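# Seat the knob's peg in the top drawer, drawer open

## Task

Push the loose knob's square peg all the way into the hole in the top drawer, and have that same drawer standing open by 85 mm or more. Both must stay true with nothing from the robot holding them. At the end the grippers must release and back away.

## Robot and tools

Robot: two arms, left_arm and right_arm, mounted on opposite sides of the table. left_arm's base sits at (-0.141, +0.521, +0.071) m, on the +y side. right_arm's base sits at (+0.186, -0.452, +0.116) m. The names do not match the left or right of any picture. Each arm has six joints (waist, shoulder, elbow, wrist pitch, wrist yaw, wrist roll) and a two-finger parallel gripper. The fingers point along the gripper's +x axis and close along its y axis. The reported end_effector_position is the spot between the finger pads, about 3 to 4 cm short of the fingertips.

Frame: one scene frame for everything. The origin is the table centre, +z is up, and the table surface is at z = +0.020 m. Positions are in metres. Orientations are quaternions written w first (qw, qx, qy, qz). The printed hand position can be somewhat wrong, especially when the arm is stretched far out.

The 16-number row: one flat list covering both arms, even if only one arm should move. The first 8 numbers are left_arm: x, y, z, qw, qx, qy, qz, opening. The next 8 are right_arm in the same order. x, y, z and the quaternion are an absolute target pose for that gripper in the scene frame, not an offset. Opening runs from -1 to +1. +1 is fully open (0.088 m). Empty fingers touch at about -0.80, and values below that change nothing. Closing from fully open takes at least about 0.5 s. To grip firmly, command roughly 0.07 below the grip_measured reading; a smaller gap gives a lighter grip. To hold an arm still, resend the exact pose from the last result in which it stopped, along with its current opening. To keep a gripper's orientation, keep sending the same target quaternion rather than copying a reported one that may have drifted.

Tools:
- execute_actions(actions, pictures). actions is a list holding at most one item, or empty. An empty list only reports the state. {"rows": [...], "steps": n} applies up to 15 rows, one per 1/30 s control step; n is at most 15 and defaults to 15, and the final row repeats if there are fewer rows than steps. {"steps": n} with no rows is a wait of up to 300 steps, counted from the previous result. A row is rejected outright if any target lies more than 0.6 m from that arm's last reported position along any gripper axis. pictures (true/false) turns camera images on or off.
- move(target, speed). target is one 16-number row as above, giving absolute poses. Each gripper travels in a straight line toward its pose, and both arms finish together, taking 0.5 to 10 s; longer paths are cut off at 10 s. speed is in m/s, from 0.002 to 0.5, default 0.25; turning is capped at twice that value in rad/s. The opening is applied when the move begins. The paths do not avoid obstacles or the other arm, and a gripper may overshoot the speed or lag behind.
- wait(seconds): 0 to 10 s, during which nothing new is commanded.
- zoom_image(camera, region): camera is cam_high, cam_low, cam_left_wrist or cam_right_wrist. region is [x0, y0, x1, y1] in image pixels, with the top-left corner at (0,0), at most 504 by 504. All images are 504x504.
- read_manual(section): returns licence text only and does not move anything.
- finished_scene(scene): ends the current scene, given by its integer number, and reports whether the goal was met. It cannot be undone.

Control behaviour: on every step the commanded pose is limited to 70 mm and 16 degrees away from the measured pose. Inverse kinematics gives position priority over orientation. Joint friction can leave a gripper short of its target or slightly tilted, and very small moves may not happen. After each call, check the reported position and quaternion and correct them. Between calls an arm only continues to its last clipped pose. The simulation keeps running while the operator thinks.

Result lines: the state line gives each arm's position, quaternion and velocities. grip_measured is the measured finger opening on the command scale. It can be off by about 1 mm, and it reads narrower than the true gap, by up to 0.061, when the fingers squeeze something. The last Joint positions value is the opening in metres. "pose unreachable" means the clearance check changed or blocked a command. HELD marks steps on which the command was not passed on. "Hand target" is the pose the controller is currently driving toward. A move adds a "move:" line: done, off_target, moving, held or fault, plus limits such as paced (pose clipped) or held (steps blocked, which can be followed by a fast lurch), and each arm's remaining distance. MOTOR HOT appears from 50 °C. OVER-TEMPERATURE FAULT means the arm is held until it cools, and it can lose power if it stays hot.

Cameras: cam_high and cam_low are fixed views; cam_left_wrist and cam_right_wrist ride on the hands. Calibration is given but may be off by a few degrees and millimetres.

Things to avoid: knocking anything off the table; the two arms colliding or pressing on each other; dropping or slamming parts; fast hits and pushes driven far past the point of contact, since force grows with both. If joint torque reaches its load limit (waist 17.8, shoulder 22, elbow 22, wrist pitch 5.8, wrist yaw 5.78, wrist roll 5.42 N m, held load included), the arm freezes for 10 s. Brief external tugs on held parts or pushes on loose objects can happen. Joint ranges: waist ±3.054, shoulder 0 to 3.142, elbow 0 to 2.356, wrist pitch and yaw ±1.571, wrist roll ±3.142 rad.

Each tool is called after ">>>" by a JSON object that holds its "name" and its "arguments", one argument or row to a line.

## Session

>>> {"name": "execute_actions", "arguments": {
  "actions": []
}}

Scene clock: 0.00 s of 4500.00 s.
left_arm: end_effector_position=(-0.0121, +0.2323, +0.3911) grip_measured=+0.994 end_effector_quat_wxyz=(+0.838, -0.012, -0.021, -0.545) end_effector_velocity=(-0.003, -0.001, -0.002) end_effector_angular_velocity=(+0.010, -0.004, -0.014) | right_arm: end_effector_position=(-0.0264, -0.2198, +0.4389) grip_measured=+0.981 end_effector_quat_wxyz=(+0.405, +0.022, -0.010, +0.914) end_effector_velocity=(+0.000, -0.001, -0.002) end_effector_angular_velocity=(+0.010, -0.021, +0.004)
Joint positions: left_arm=[0.006 0.854 0.644 0.257 0.001 0.003 0.088] | right_arm=[0.003 0.845 0.649 0.245 0.002 0.    0.087]
Joint velocities: left_arm=[-0.007 -0.002 -0.002 -0.007  0.007  0.007 -0.   ] | right_arm=[-0.002 -0.002 -0.002 -0.007 -0.007 -0.022 -0.   ]
Heat: left arm: hottest shoulder 31 °C (+0.0 °C/min); right arm: hottest shoulder 29 °C (+0.0 °C/min).
Hand target (left_arm): -0.012, +0.232, +0.391; +0.838, -0.012, -0.021, -0.545
Hand target (right_arm): -0.026, -0.220, +0.439; +0.405, +0.022, -0.010, +0.914

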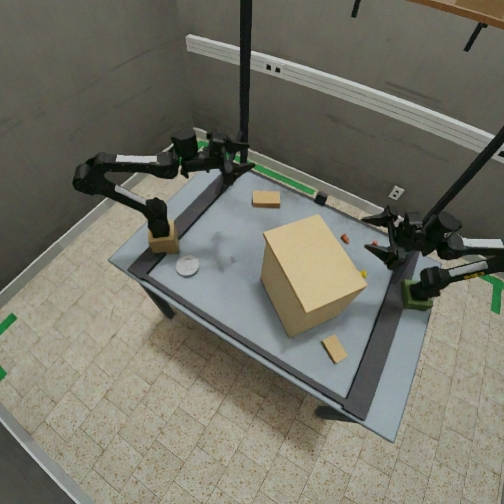

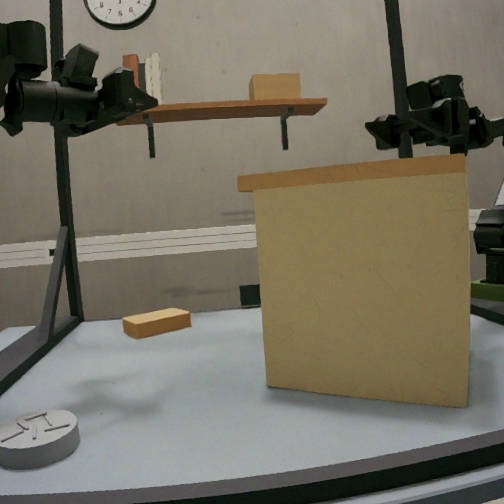

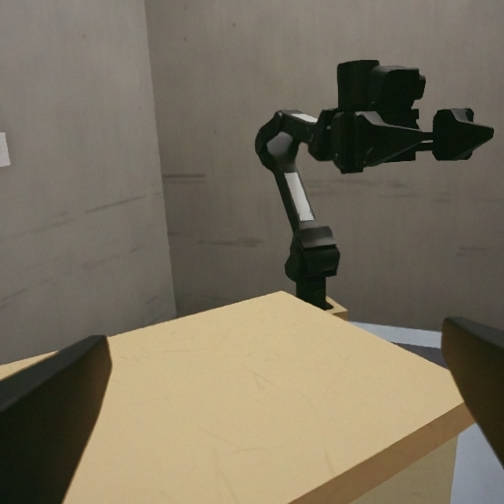

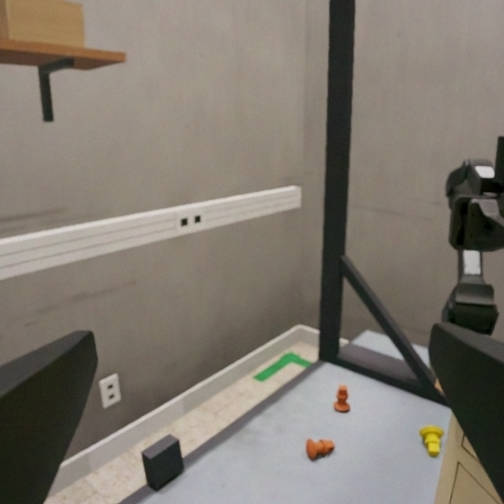

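>>> {"name": "move", "arguments": {
  "target": [-0.2,0.36,0.30,0.612,0.354,0.354,-0.612,1,-0.10,-0.30,0.22,0.69,0,0,0.72,1]
}}

>>> {"name": "zoom_image", "arguments": {
  "camera": "cam_left_wrist",
  "region": [100, 60, 420, 380]
}}

Scene clock: 5.73 s of 4500.00 s.
left_arm: end_effector_position=(-0.2001, +0.3595, +0.2978) grip_measured=+0.994 end_effector_quat_wxyz=(+0.613, +0.357, +0.352, -0.611) end_effector_velocity=(-0.002, +0.003, -0.001) end_effector_angular_velocity=(+0.010, +0.005, -0.009) | right_arm: end_effector_position=(-0.0975, -0.2991, +0.2206) grip_measured=+0.981 end_effector_quat_wxyz=(+0.692, -0.004, -0.000, +0.722) end_effector_velocity=(+0.001, +0.001, -0.002) end_effector_angular_velocity=(+0.006, -0.029, -0.009)
Joint positions: left_arm=[-1.016  0.877  1.099 -1.355 -0.29  -0.534  0.088] | right_arm=[0.823 1.964 0.509 1.365 1.516 0.084 0.087]
Joint velocities: left_arm=[-0.012 -0.002 -0.002 -0.007  0.007 -0.007 -0.   ] | right_arm=[-0.002  0.042 -0.002  0.125  0.007 -0.11  -0.   ]
Heat: left arm: hottest shoulder 31 °C (+0.0 °C/min); right arm: hottest shoulder 29 °C (+0.0 °C/min).
Hand target (left_arm): -0.202, +0.359, +0.301; +0.612, +0.354, +0.353, -0.613
Hand target (right_arm): -0.100, -0.300, +0.221; +0.692, -0.002, +0.001, +0.722
Off the commanded pose (left_arm): 0.002 m, 0 deg.
Off the commanded pose (right_arm): 0.003 m, 0 deg.
move: done
camera_calibration (this result's frames):
cam_left_wrist: T_world_to_cam=[[-0.99768, 0.0498887, -0.04632, -0.199214], [0.0587234, 0.974881, -0.214846, -0.242528], [0.0344381, -0.217067, -0.975549, 0.456037], [0, 0, 0, 1]] pos_world=[-0.200215, 0.345365, 0.383553]
cam_right_wrist: T_world_to_cam=[[0.999428, 0.0268148, -0.0206297, 0.116651], [-0.010995, -0.319235, -0.947612, 0.147129], [-0.0319958, 0.947296, -0.318758, 0.428353], [0, 0, 0, 1]] pos_world=[-0.101261, -0.361936, 0.278369]

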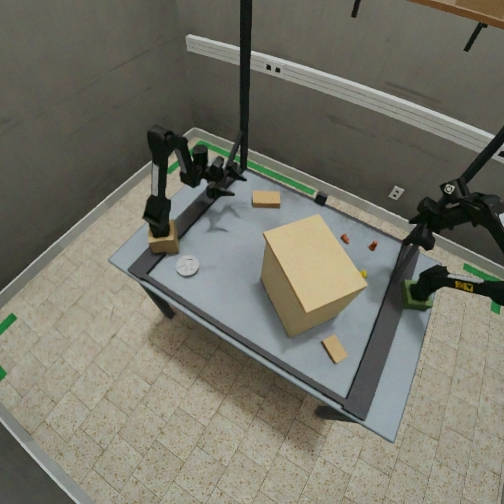

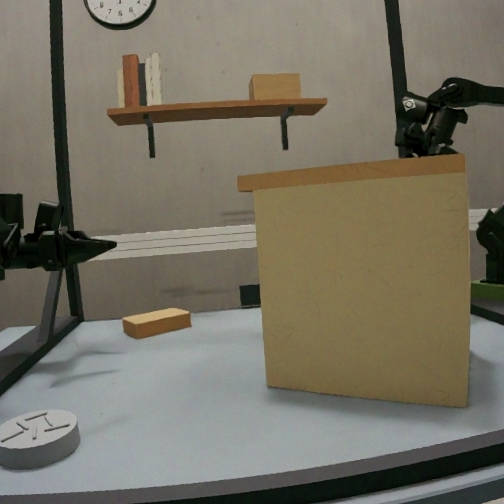

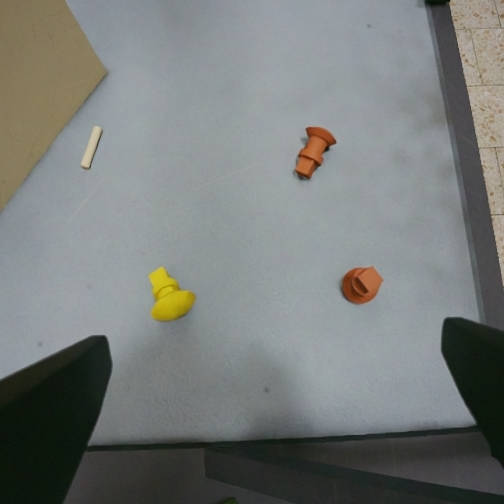

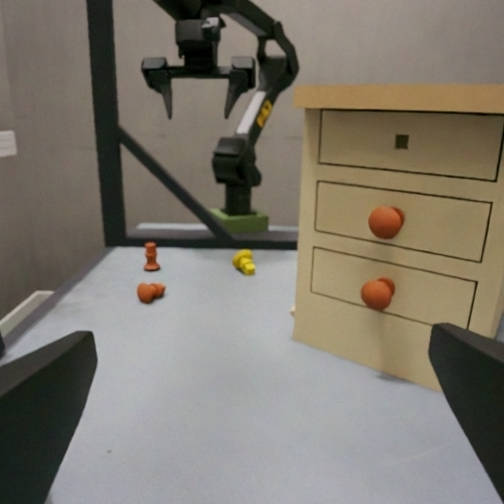

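Region (100, 60, 420, 380) of cam_left_wrist's 504x504 image, scaled by 1.575, with more detail than that image has.

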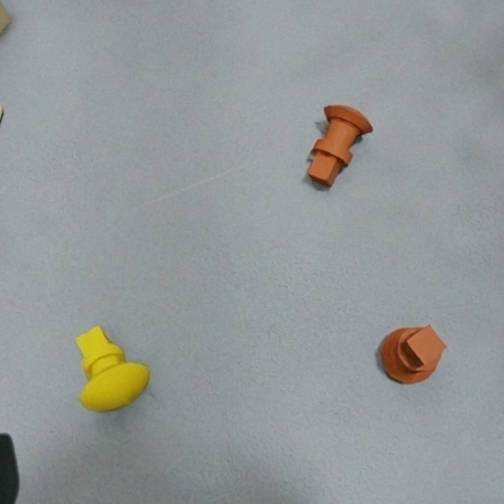

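>>> {"name": "move", "arguments": {
  "target": [-0.218,0.233,0.10,0.4525,0.4263,0.2613,-0.7384,0,-0.10,-0.30,0.22,0.69,0,0,0.72,1]
}}

Scene clock: 16.03 s of 4500.00 s.
left_arm: end_effector_position=(-0.2171, +0.2356, +0.1018) grip_measured=+0.002 end_effector_quat_wxyz=(+0.454, +0.424, +0.260, -0.739) end_effector_velocity=(-0.001, +0.003, -0.005) end_effector_angular_velocity=(+0.024, +0.005, +0.000) | right_arm: end_effector_position=(-0.0978, -0.2993, +0.2197) grip_measured=+0.981 end_effector_quat_wxyz=(+0.692, -0.002, -0.001, +0.722) end_effector_velocity=(-0.000, +0.001, -0.001) end_effector_angular_velocity=(+0.001, -0.010, +0.005)
Joint positions: left_arm=[-0.603  1.427  0.576 -0.207  0.14   0.245  0.039] | right_arm=[0.824 1.986 0.509 1.431 1.517 0.041 0.087]
Joint velocities: left_arm=[-0.002  0.012 -0.002 -0.007  0.007 -0.007 -0.   ] | right_arm=[-0.002  0.007 -0.002  0.022 -0.007 -0.022 -0.   ]
Heat: left arm: hottest elbow 32 °C (+3.7 °C/min); right arm: hottest shoulder 30 °C (+3.7 °C/min).
Hand target (left_arm): -0.216, +0.235, +0.100; -0.452, -0.426, -0.262, +0.739
Hand target (right_arm): -0.100, -0.300, +0.220; +0.692, -0.001, +0.001, +0.722
Off the commanded pose (left_arm): 0.003 m, 0 deg.
Off the commanded pose (right_arm): 0.002 m, 0 deg.
After step 90, 5.73 s passed at rest.
move: done
camera_calibration (this result's frames):
cam_left_wrist: T_world_to_cam=[[-0.867364, 0.495968, -0.0411807, -0.296387], [0.491745, 0.841356, -0.224293, -0.0364583], [-0.0765946, -0.214794, -0.973651, 0.213656], [0, 0, 0, 1]] pos_world=[-0.222782, 0.223565, 0.187643]
cam_right_wrist: T_world_to_cam=[[0.9994, 0.0266417, -0.0221273, 0.117203], [-0.0125469, -0.316984, -0.948348, 0.146934], [-0.0322796, 0.948057, -0.316459, 0.42796], [0, 0, 0, 1]] pos_world=[-0.101475, -0.362277, 0.27737]

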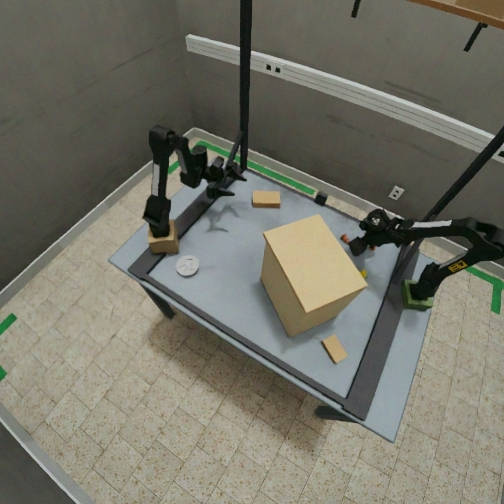

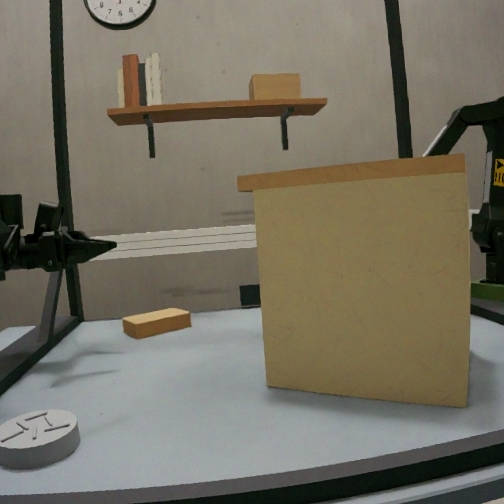

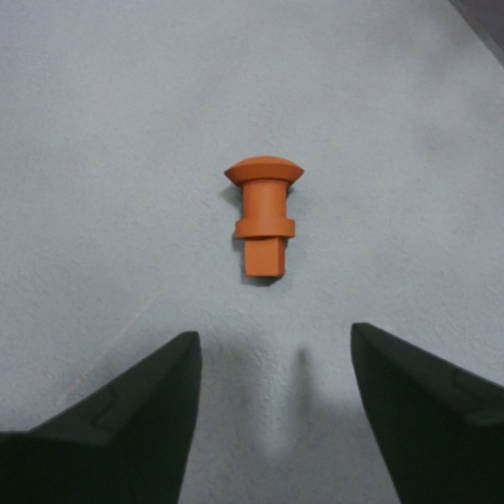

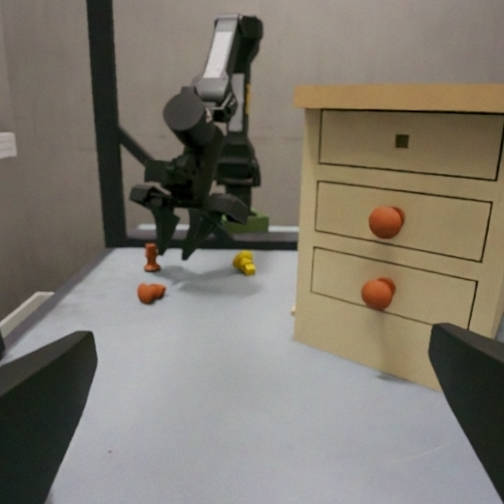

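>>> {"name": "move", "arguments": {
  "target": [-0.2305,0.208,0.055,0.4525,0.4263,0.2613,-0.7384,0,-0.10,-0.30,0.22,0.69,0,0,0.72,1],
  "speed": 0.06
}}

>>> {"name": "zoom_image", "arguments": {
  "camera": "cam_right_wrist",
  "region": [110, 230, 230, 320]
}}

Scene clock: 23.57 s of 4500.00 s.
left_arm: end_effector_position=(-0.2286, +0.2112, +0.0558) grip_measured=+0.002 end_effector_quat_wxyz=(+0.452, +0.426, +0.261, -0.738) end_effector_velocity=(+0.003, -0.003, +0.000) end_effector_angular_velocity=(-0.013, -0.020, +0.007) | right_arm: end_effector_position=(-0.0978, -0.2993, +0.2197) grip_measured=+0.981 end_effector_quat_wxyz=(+0.692, -0.002, -0.001, +0.722) end_effector_velocity=(-0.000, +0.001, +0.001) end_effector_angular_velocity=(+0.000, +0.000, +0.005)
Joint positions: left_arm=[-0.63   1.69   0.591  0.037  0.127  0.223  0.039] | right_arm=[0.824 1.991 0.509 1.447 1.518 0.03  0.087]
Joint velocities: left_arm=[ 0.002  0.002  0.002  0.007 -0.022  0.007 -0.   ] | right_arm=[-0.002 -0.002 -0.002  0.007 -0.007 -0.007 -0.   ]
Heat: left arm: hottest elbow 32 °C (+2.5 °C/min); right arm: hottest shoulder 30 °C (+2.5 °C/min).
Hand target (left_arm): -0.230, +0.208, +0.055; -0.452, -0.426, -0.261, +0.738
Hand target (right_arm): -0.100, -0.300, +0.220; +0.692, -0.000, +0.001, +0.722
Off the commanded pose (left_arm): 0.004 m, 0 deg.
Off the commanded pose (right_arm): 0.002 m, 0 deg.
After step 90, 3.23 s passed at rest.
move: done
camera_calibration (this result's frames):
cam_left_wrist: T_world_to_cam=[[-0.866737, 0.497169, -0.0398787, -0.296327], [0.493116, 0.842175, -0.218123, -0.0207589], [-0.0748593, -0.20872, -0.975106, 0.161989], [0, 0, 0, 1]] pos_world=[-0.234474, 0.198618, 0.141611]
cam_right_wrist: T_world_to_cam=[[0.999401, 0.0262991, -0.0225016, 0.117175], [-0.0130309, -0.316384, -0.948542, 0.147139], [-0.0320649, 0.948267, -0.315852, 0.427918], [0, 0, 0, 1]] pos_world=[-0.101467, -0.362309, 0.277363]

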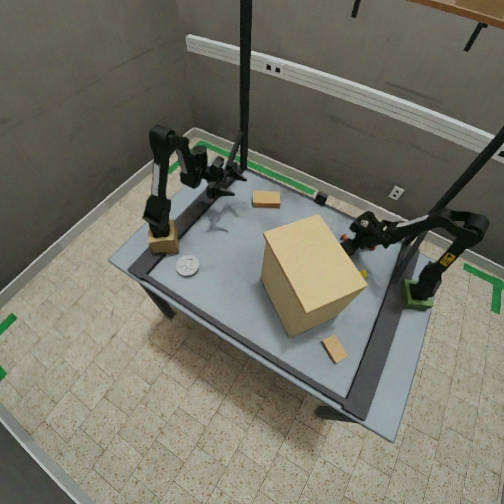

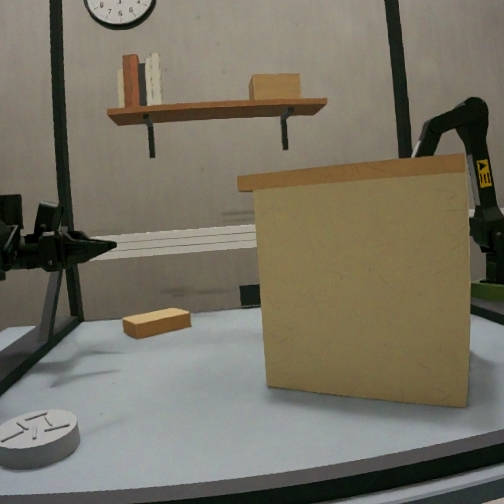

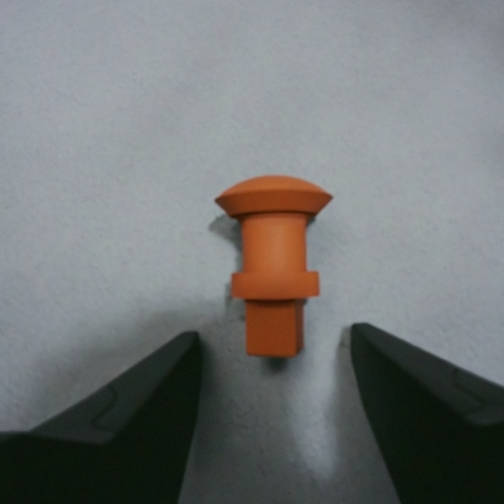

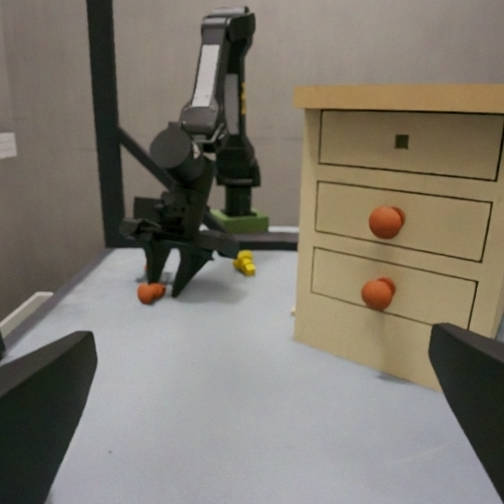

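Region (110, 230, 230, 320) of cam_right_wrist's 504x504 image, scaled by 4.200, with more detail than that image has; it fills the top 378 rows of this view, and the rest is white.

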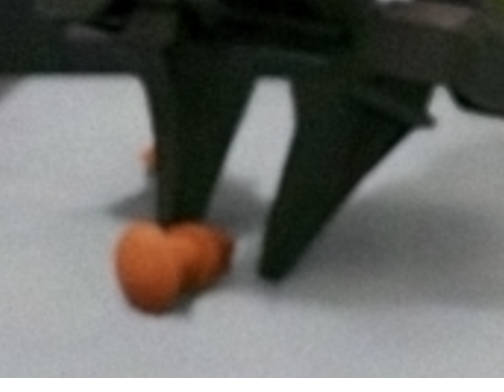

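>>> {"name": "move", "arguments": {
  "target": [-0.2327,0.2032,0.055,0.4525,0.4263,0.2613,-0.7384,0,-0.10,-0.30,0.22,0.69,0,0,0.72,1],
  "speed": 0.03
}}

Scene clock: 27.90 s of 4500.00 s.
left_arm: end_effector_position=(-0.2311, +0.2054, +0.0560) grip_measured=+0.002 end_effector_quat_wxyz=(+0.453, +0.425, +0.261, -0.739) end_effector_velocity=(+0.001, +0.003, -0.003) end_effector_angular_velocity=(+0.018, -0.014, -0.005) | right_arm: end_effector_position=(-0.0978, -0.2993, +0.2198) grip_measured=+0.981 end_effector_quat_wxyz=(+0.692, -0.002, -0.001, +0.722) end_effector_velocity=(+0.002, +0.001, -0.000) end_effector_angular_velocity=(+0.001, -0.005, -0.010)
Joint positions: left_arm=[-0.635  1.709  0.613  0.038  0.125  0.218  0.039] | right_arm=[0.824 1.992 0.509 1.452 1.518 0.026 0.087]
Joint velocities: left_arm=[-0.002  0.002  0.002 -0.022 -0.007  0.007  0.   ] | right_arm=[-0.002  0.002 -0.002  0.007  0.007 -0.007  0.   ]
Heat: left arm: hottest elbow 32 °C (+2.2 °C/min); right arm: hottest shoulder 30 °C (+2.2 °C/min).
Hand target (left_arm): -0.233, +0.203, +0.055; -0.453, -0.426, -0.261, +0.738
Hand target (right_arm): -0.100, -0.300, +0.220; +0.692, -0.001, +0.000, +0.722
Off the commanded pose (left_arm): 0.003 m, 0 deg.
Off the commanded pose (right_arm): 0.002 m, 0 deg.
After step 90, 0.60 s passed at rest.
move: done
camera_calibration (this result's frames):
cam_left_wrist: T_world_to_cam=[[-0.86694, 0.496788, -0.040199, -0.295579], [0.492595, 0.841745, -0.220944, -0.0145036], [-0.075925, -0.211347, -0.974458, 0.160964], [0, 0, 0, 1]] pos_world=[-0.236884, 0.193068, 0.141766]
cam_right_wrist: T_world_to_cam=[[0.999409, 0.0263111, -0.0221182, 0.117109], [-0.0126702, -0.316177, -0.948616, 0.147321], [-0.0319524, 0.948335, -0.315657, 0.427929], [0, 0, 0, 1]] pos_world=[-0.1015, -0.362322, 0.27742]

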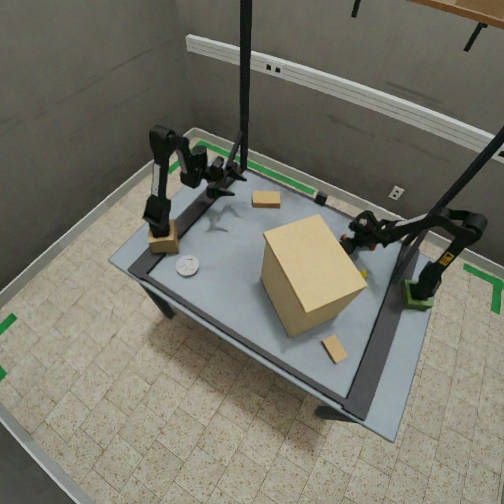

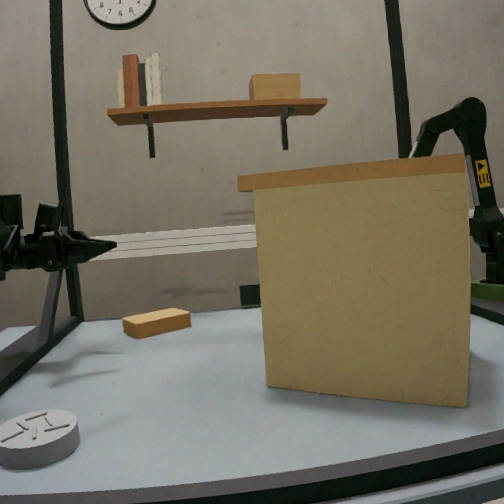

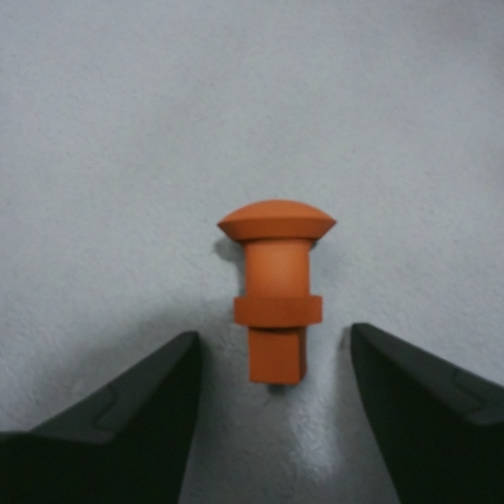

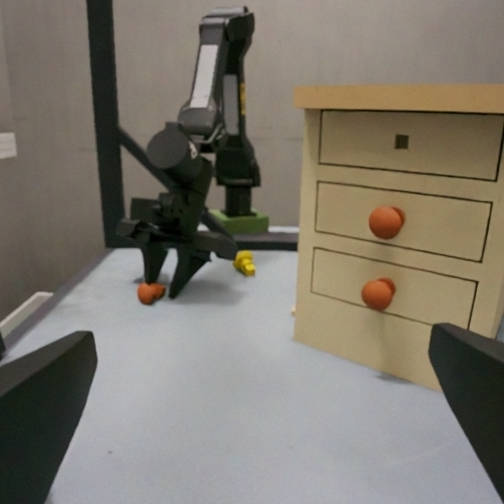

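>>> {"name": "move", "arguments": {
  "target": [-0.2327,0.2032,0.055,0.4525,0.4263,0.2613,-0.7384,-0.69,-0.10,-0.30,0.22,0.69,0,0,0.72,1],
  "speed": 0.03
}}

Scene clock: 30.90 s of 4500.00 s.
left_arm: end_effector_position=(-0.2312, +0.2052, +0.0560) grip_measured=-0.622 end_effector_quat_wxyz=(+0.453, +0.425, +0.260, -0.739) end_effector_velocity=(+0.001, +0.002, -0.001) end_effector_angular_velocity=(+0.007, -0.005, +0.007) | right_arm: end_effector_position=(-0.0978, -0.2993, +0.2197) grip_measured=+0.981 end_effector_quat_wxyz=(+0.692, -0.002, -0.001, +0.722) end_effector_velocity=(-0.001, +0.001, -0.000) end_effector_angular_velocity=(-0.001, +0.020, +0.020)
Joint positions: left_arm=[-0.635  1.71   0.613  0.038  0.125  0.218  0.009] | right_arm=[0.824 1.993 0.509 1.455 1.518 0.024 0.087]
Joint velocities: left_arm=[-0.002 -0.002 -0.002 -0.007 -0.007 -0.007 -0.   ] | right_arm=[-0.002  0.002 -0.007  0.022 -0.022  0.007 -0.   ]
Heat: left arm: hottest elbow 32 °C (+1.9 °C/min); right arm: hottest shoulder 30 °C (+1.9 °C/min).
Hand target (left_arm): -0.233, +0.203, +0.055; -0.452, -0.426, -0.261, +0.739
Hand target (right_arm): -0.100, -0.300, +0.220; +0.692, -0.000, +0.000, +0.722
Off the commanded pose (left_arm): 0.003 m, 0 deg.
Off the commanded pose (right_arm): 0.002 m, 0 deg.
move: done
camera_calibration (this result's frames):
cam_left_wrist: T_world_to_cam=[[-0.866834, 0.496939, -0.0406289, -0.295552], [0.492812, 0.841551, -0.2212, -0.0141367], [-0.0757314, -0.211766, -0.974382, 0.161116], [0, 0, 0, 1]] pos_world=[-0.237026, 0.192887, 0.141854]
cam_right_wrist: T_world_to_cam=[[0.9994, 0.0263153, -0.0224985, 0.117198], [-0.0130325, -0.316097, -0.948637, 0.147246], [-0.0320754, 0.948362, -0.315564, 0.427881], [0, 0, 0, 1]] pos_world=[-0.101484, -0.362327, 0.277344]

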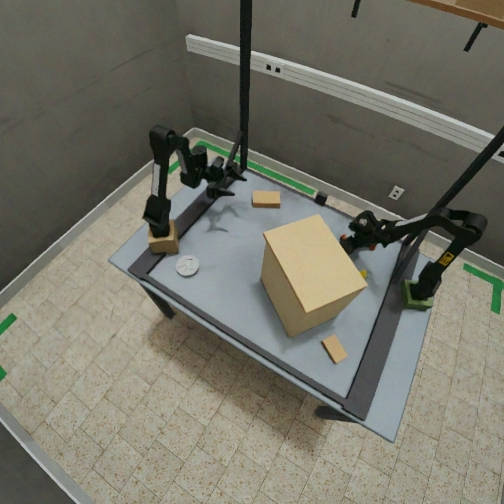

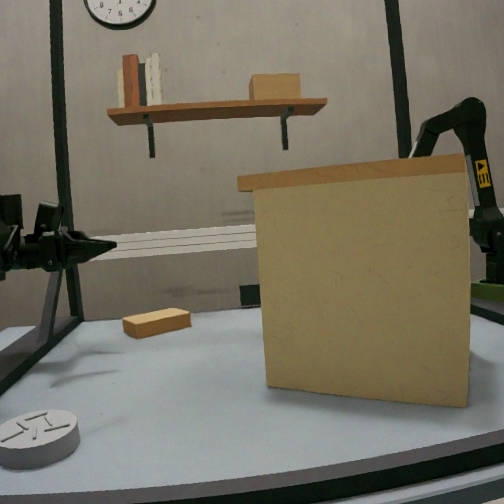

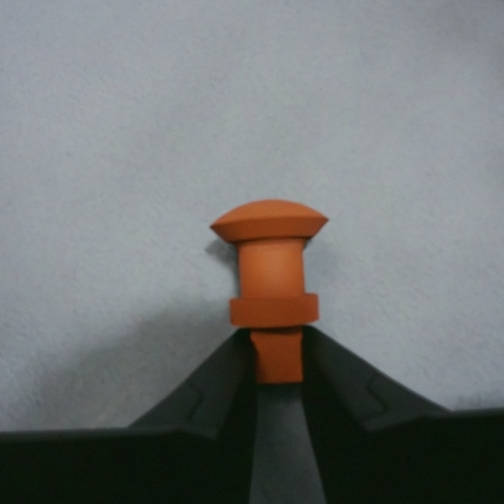

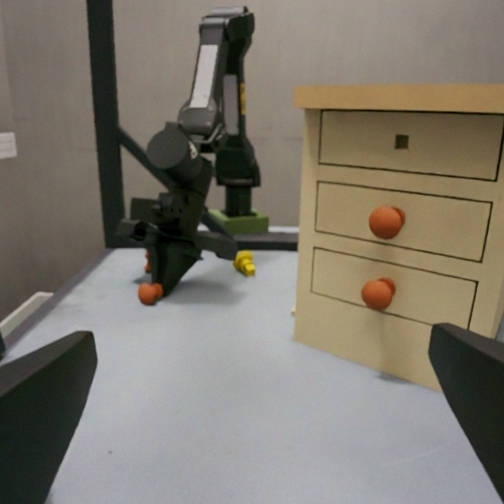

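>>> {"name": "move", "arguments": {
  "target": [-0.22,0.21,0.25,0.55,0.38,0.36,-0.65,-0.69,-0.05,-0.2,0.39,0.574,0,0,0.819,0.0],
  "speed": 0.2
}}

>>> {"name": "move", "arguments": {
  "target": [-0.08,0.10,0.42,0.671,0.329,0.470,-0.470,-0.69,-0.035,-0.03,0.39,0.574,0,0,0.819,0.0],
  "speed": 0.2
}}

>>> {"name": "zoom_image", "arguments": {
  "camera": "cam_low",
  "region": [180, 50, 380, 170]
}}

Scene clock: 39.57 s of 4500.00 s.
left_arm: end_effector_position=(-0.2190, +0.2100, +0.2440) grip_measured=-0.622 end_effector_quat_wxyz=(+0.548, +0.386, +0.364, -0.647) end_effector_velocity=(+0.003, +0.000, +0.001) end_effector_angular_velocity=(-0.002, -0.017, +0.014) | right_arm: end_effector_position=(-0.0500, -0.2008, +0.3799) grip_measured=+0.002 end_effector_quat_wxyz=(+0.574, -0.012, -0.002, +0.819) end_effector_velocity=(+0.001, +0.001, +0.001) end_effector_angular_velocity=(-0.001, -0.013, +0.000)
Joint positions: left_arm=[-0.662  1.391  1.175 -0.898 -0.006 -0.123  0.009] | right_arm=[ 0.296  1.124  0.587  0.514  0.685 -0.002  0.039]
Joint velocities: left_arm=[-0.002 -0.002  0.002 -0.007 -0.022 -0.007 -0.   ] | right_arm=[-0.007 -0.007  0.007 -0.022 -0.007 -0.007 -0.   ]
Heat: left arm: hottest elbow 33 °C (+3.0 °C/min); right arm: hottest shoulder 31 °C (+3.0 °C/min).
Hand target (left_arm): -0.220, +0.208, +0.249; +0.550, +0.380, +0.360, -0.650
Hand target (right_arm): -0.050, -0.200, +0.389; +0.574, -0.000, +0.000, +0.819
Off the commanded pose (left_arm): 0.006 m, 1 deg.
Off the commanded pose (right_arm): 0.010 m, 1 deg.
After step 90, 4.07 s passed at rest.
move: off_target (right_arm)
camera_calibration (this result's frames):
cam_left_wrist: T_world_to_cam=[[-0.982495, 0.1859, 0.0120336, -0.252562], [0.18194, 0.971428, -0.152397, -0.0947805], [-0.0400203, -0.147539, -0.988246, 0.343933], [0, 0, 0, 1]] pos_world=[-0.217132, 0.189767, 0.328485]
cam_right_wrist: T_world_to_cam=[[0.945714, 0.324867, -0.00927493, 0.122657], [0.099212, -0.315755, -0.94364, 0.334663], [-0.309486, 0.891493, -0.330845, 0.367083], [0, 0, 0, 1]] pos_world=[-0.0355941, -0.261428, 0.438386]

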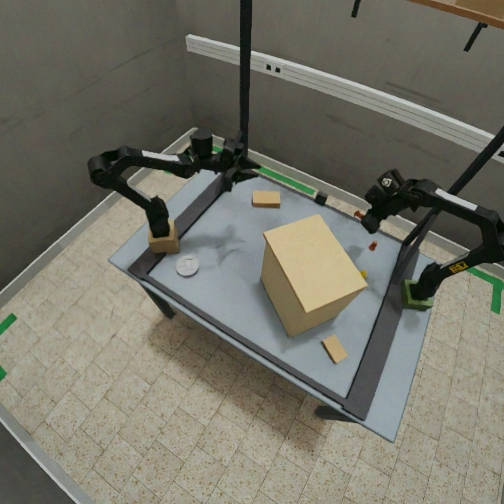

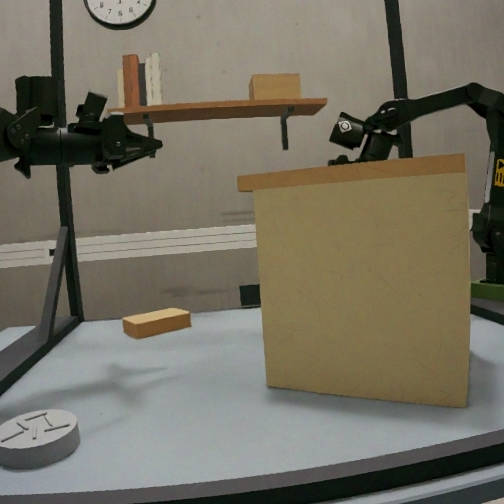

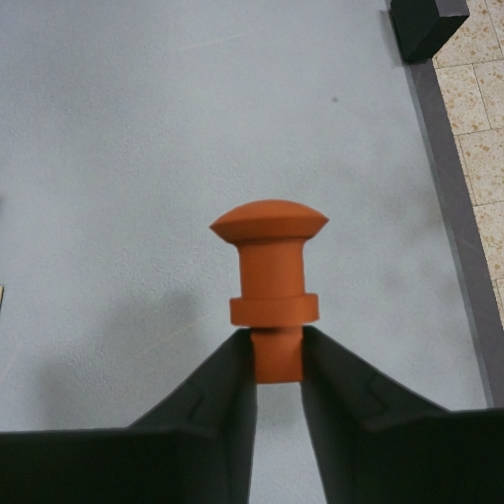

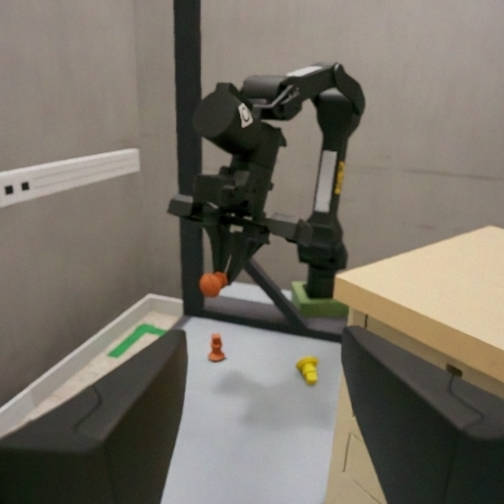

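Scene clock: 41.33 s of 4500.00 s.
left_arm: end_effector_position=(-0.0808, +0.1003, +0.4158) grip_measured=-0.622 end_effector_quat_wxyz=(+0.719, +0.241, +0.370, -0.537) end_effector_velocity=(+0.004, +0.001, +0.005) end_effector_angular_velocity=(-0.014, -0.024, +0.010) | right_arm: end_effector_position=(-0.0351, -0.0333, +0.3850) grip_measured=+0.002 end_effector_quat_wxyz=(+0.574, -0.007, +0.002, +0.819) end_effector_velocity=(+0.002, +0.002, -0.002) end_effector_angular_velocity=(-0.009, +0.003, -0.000)
Joint positions: left_arm=[-0.301  1.878  2.339 -1.377 -0.081 -0.19   0.009] | right_arm=[-0.189  1.587  0.957  0.618  0.199 -0.002  0.039]
Joint velocities: left_arm=[ 0.002 -0.007  0.002  0.007 -0.022  0.007 -0.   ] | right_arm=[-0.007  0.002  0.002 -0.007 -0.007  0.007 -0.   ]
Heat: left arm: hottest elbow 33 °C (+2.9 °C/min); right arm: hottest shoulder 31 °C (+2.9 °C/min).
Hand target (left_arm): -0.079, +0.100, +0.419; +0.723, +0.235, +0.367, -0.537
Hand target (right_arm): -0.036, -0.030, +0.390; +0.574, -0.000, +0.001, +0.819
Off the commanded pose (left_arm): 0.004 m, 18 deg; orientation clipped at the last step of the last action.
Off the commanded pose (right_arm): 0.006 m, 1 deg.
joint sent to its limit (left arm) — the command would take joint 3 (elbow) past its upper limit, so that joint was sent only as far as its limit.
move: off_target (left_arm); limits=paced
camera_calibration (this result's frames):
cam_left_wrist: T_world_to_cam=[[-0.963807, -0.266549, 0.00521152, -0.0487494], [-0.251556, 0.902774, -0.348881, 0.0663586], [0.0882891, -0.337565, -0.937153, 0.511231], [0, 0, 0, 1]] pos_world=[-0.0754282, 0.0996728, 0.502507]
cam_right_wrist: T_world_to_cam=[[0.945285, 0.325524, -0.0216741, 0.0589867], [0.0868813, -0.315216, -0.945035, 0.391051], [-0.314464, 0.891444, -0.326251, 0.222083], [0, 0, 0, 1]] pos_world=[-0.0198973, -0.0939108, 0.44329]

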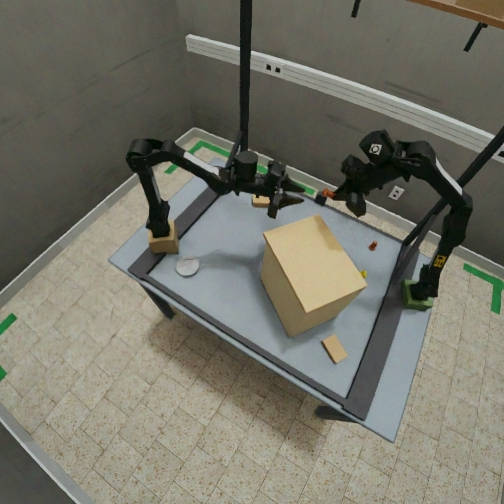

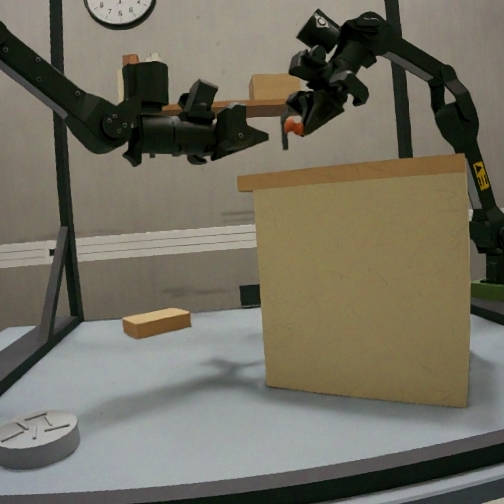

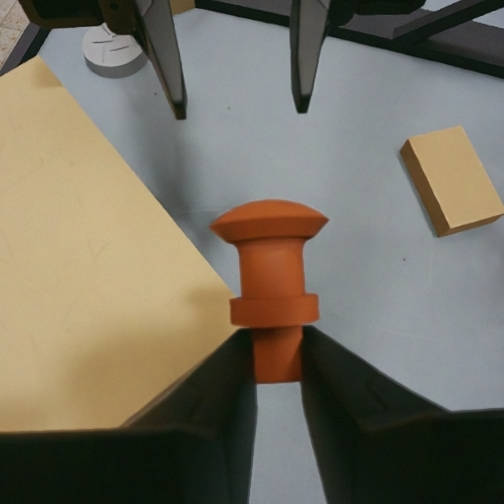

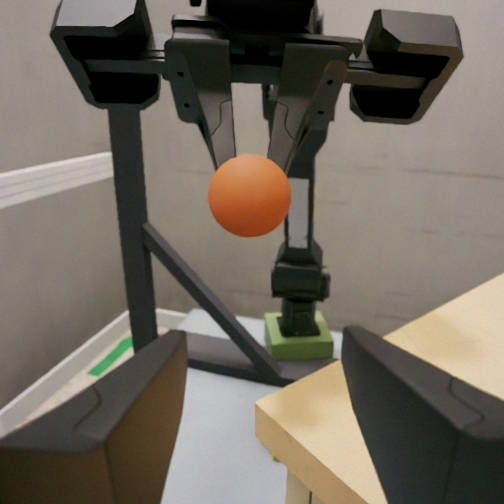

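Region (180, 50, 380, 170) of cam_low's 504x504 image, scaled by 2.520, with more detail than that image has; it fills the top 302 rows of this view, and the rest is white.

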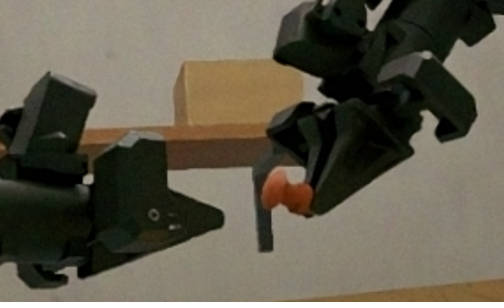

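>>> {"name": "move", "arguments": {
  "target": [-0.10,0.13,0.37,0.671,0.329,0.470,-0.470,-0.69,-0.053,-0.0,0.345,0.574,0,0,0.819,0.0],
  "speed": 0.1
}}

>>> {"name": "zoom_image", "arguments": {
  "camera": "cam_low",
  "region": [200, 80, 400, 200]
}}

Scene clock: 47.03 s of 4500.00 s.
left_arm: end_effector_position=(-0.0988, +0.1287, +0.3697) grip_measured=-0.622 end_effector_quat_wxyz=(+0.680, +0.313, +0.454, -0.483) end_effector_velocity=(+0.004, +0.004, -0.003) end_effector_angular_velocity=(+0.026, -0.002, +0.017) | right_arm: end_effector_position=(-0.0523, -0.0030, +0.3437) grip_measured=+0.002 end_effector_quat_wxyz=(+0.574, -0.004, -0.000, +0.819) end_effector_velocity=(-0.002, -0.001, -0.002) end_effector_angular_velocity=(-0.007, -0.029, +0.020)
Joint positions: left_arm=[-0.343  1.907  2.29  -1.563 -0.093 -0.256  0.009] | right_arm=[-0.192  1.791  0.998  0.788  0.197 -0.003  0.039]
Joint velocities: left_arm=[ 0.007  0.002 -0.002 -0.022 -0.007 -0.007  0.   ] | right_arm=[-0.002 -0.002  0.002 -0.022 -0.022 -0.022 -0.   ]
Heat: left arm: hottest elbow 33 °C (+2.6 °C/min); right arm: hottest shoulder 31 °C (+2.6 °C/min).
Hand target (left_arm): -0.100, +0.130, +0.369; +0.679, +0.314, +0.455, -0.482
Hand target (right_arm): -0.053, -0.000, +0.345; +0.574, +0.000, -0.000, +0.819
Off the commanded pose (left_arm): 0.002 m, 3 deg.
Off the commanded pose (right_arm): 0.003 m, 0 deg.
joint sent to its limit (left arm) — the command would take joint 4 (wrist pitch) past its lower limit, so that joint was sent only as far as its limit.
After step 90, 0.77 s passed at rest.
move: off_target (left_arm)
camera_calibration (this result's frames):
cam_left_wrist: T_world_to_cam=[[-0.957951, -0.286218, -0.0202421, -0.045756], [-0.282941, 0.953997, -0.0991625, -0.0818491], [0.047693, -0.0892655, -0.994865, 0.464547], [0, 0, 0, 1]] pos_world=[-0.0891461, 0.106456, 0.453119]
cam_right_wrist: T_world_to_cam=[[0.945347, 0.325317, -0.0220948, 0.0646977], [0.0842036, -0.309029, -0.947318, 0.363738], [-0.315007, 0.893683, -0.319532, 0.173906], [0, 0, 0, 1]] pos_world=[-0.0370082, -0.0640589, 0.401573]

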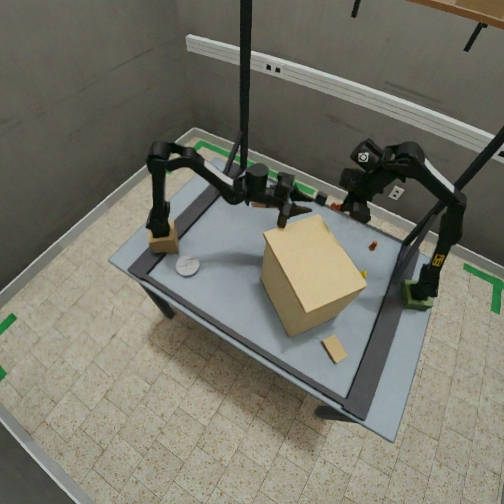

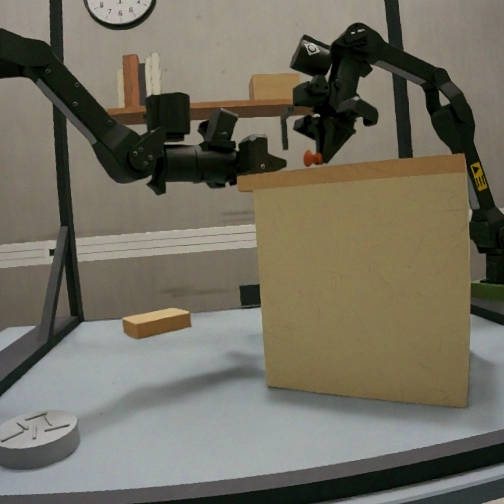

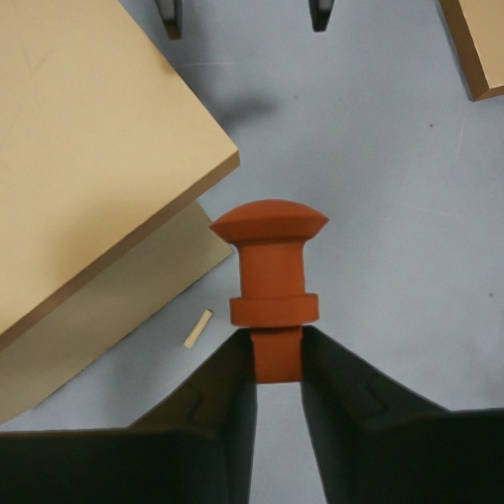

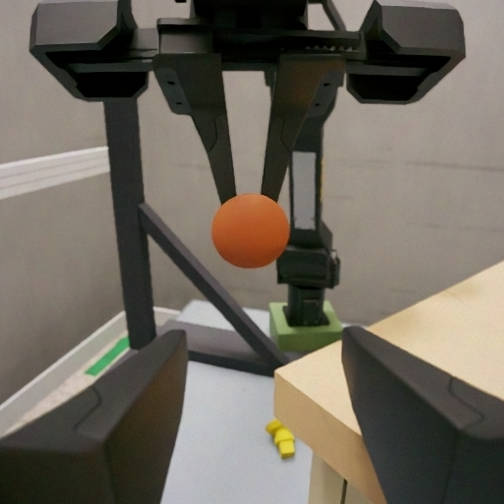

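Region (200, 80, 400, 200) of cam_low's 504x504 image, scaled by 2.520, with more detail than that image has; it fills the top 302 rows of this view, and the rest is white.

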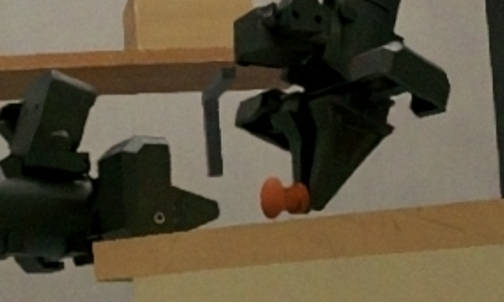

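>>> {"name": "move", "arguments": {
  "target": [-0.10,0.13,0.37,0.671,0.329,0.470,-0.470,-0.69,-0.0705,0.029,0.360,0.574,0,0,0.819,0.0],
  "speed": 0.06
}}

>>> {"name": "zoom_image", "arguments": {
  "camera": "cam_low",
  "region": [200, 80, 400, 200]
}}

Scene clock: 56.27 s of 4500.00 s.
left_arm: end_effector_position=(-0.0988, +0.1287, +0.3695) grip_measured=-0.622 end_effector_quat_wxyz=(+0.680, +0.313, +0.455, -0.483) end_effector_velocity=(+0.002, +0.001, -0.002) end_effector_angular_velocity=(+0.012, -0.003, +0.012) | right_arm: end_effector_position=(-0.0698, +0.0257, +0.3564) grip_measured=+0.002 end_effector_quat_wxyz=(+0.574, -0.005, +0.001, +0.819) end_effector_velocity=(+0.002, +0.002, -0.003) end_effector_angular_velocity=(-0.017, -0.002, -0.000)
Joint positions: left_arm=[-0.343  1.907  2.29  -1.563 -0.093 -0.256  0.009] | right_arm=[-0.192  1.881  1.176  0.696  0.197 -0.003  0.039]
Joint velocities: left_arm=[ 0.002  0.002 -0.002 -0.007 -0.007 -0.007  0.   ] | right_arm=[-0.007  0.002  0.007 -0.022 -0.007  0.007 -0.001]
Heat: left arm: hottest shoulder 35 °C (+4.3 °C/min); right arm: hottest shoulder 32 °C (+3.2 °C/min).
Hand target (left_arm): -0.100, +0.130, +0.369; +0.679, +0.314, +0.455, -0.482
Hand target (right_arm): -0.071, +0.029, +0.360; +0.574, -0.000, +0.000, +0.819
Off the commanded pose (left_arm): 0.002 m, 3 deg.
Off the commanded pose (right_arm): 0.005 m, 1 deg.
joint sent to its limit (left arm) — the command would take joint 4 (wrist pitch) past its lower limit, so that joint was sent only as far as its limit.
After step 90, 5.20 s passed at rest.
move: off_target (left_arm)
camera_calibration (this result's frames):
cam_left_wrist: T_world_to_cam=[[-0.957952, -0.286202, -0.0204075, -0.0456926], [-0.282947, 0.954073, -0.098421, -0.082195], [0.0476385, -0.0885084, -0.994936, 0.464256], [0, 0, 0, 1]] pos_world=[-0.0891445, 0.106433, 0.452882]
cam_right_wrist: T_world_to_cam=[[0.945374, 0.325255, -0.0218297, 0.0720026], [0.0853609, -0.311623, -0.946364, 0.38588], [-0.314612, 0.892805, -0.322365, 0.147841], [0, 0, 0, 1]] pos_world=[-0.0544958, -0.0351635, 0.414413]

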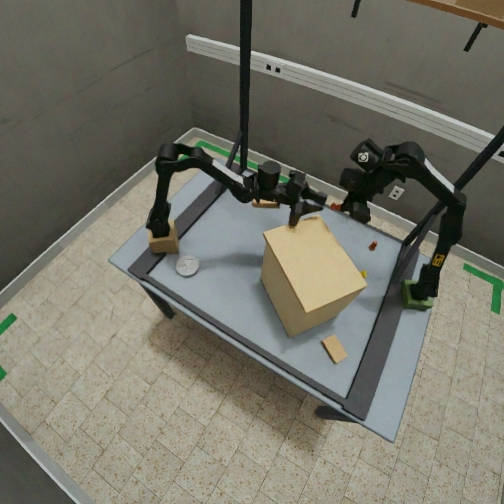

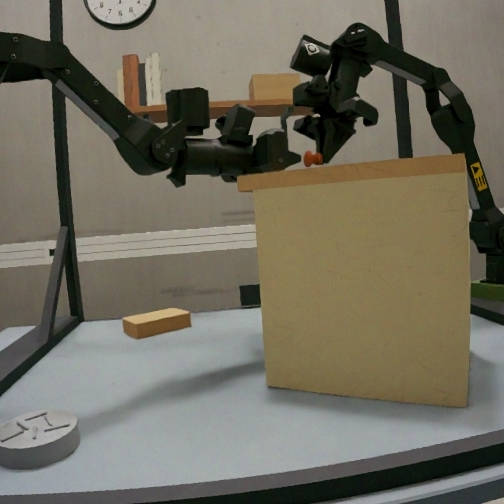

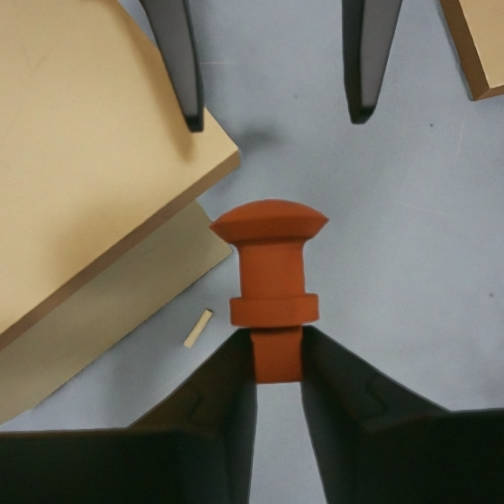

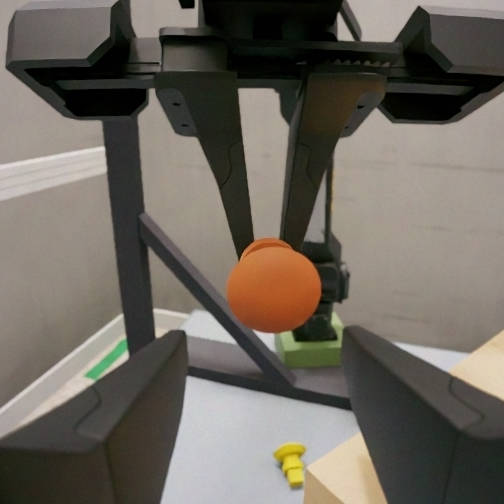

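Region (200, 80, 400, 200) of cam_low's 504x504 image, scaled by 2.520, with more detail than that image has; it fills the top 302 rows of this view, and the rest is white.

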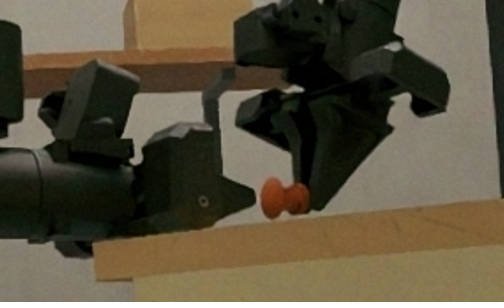

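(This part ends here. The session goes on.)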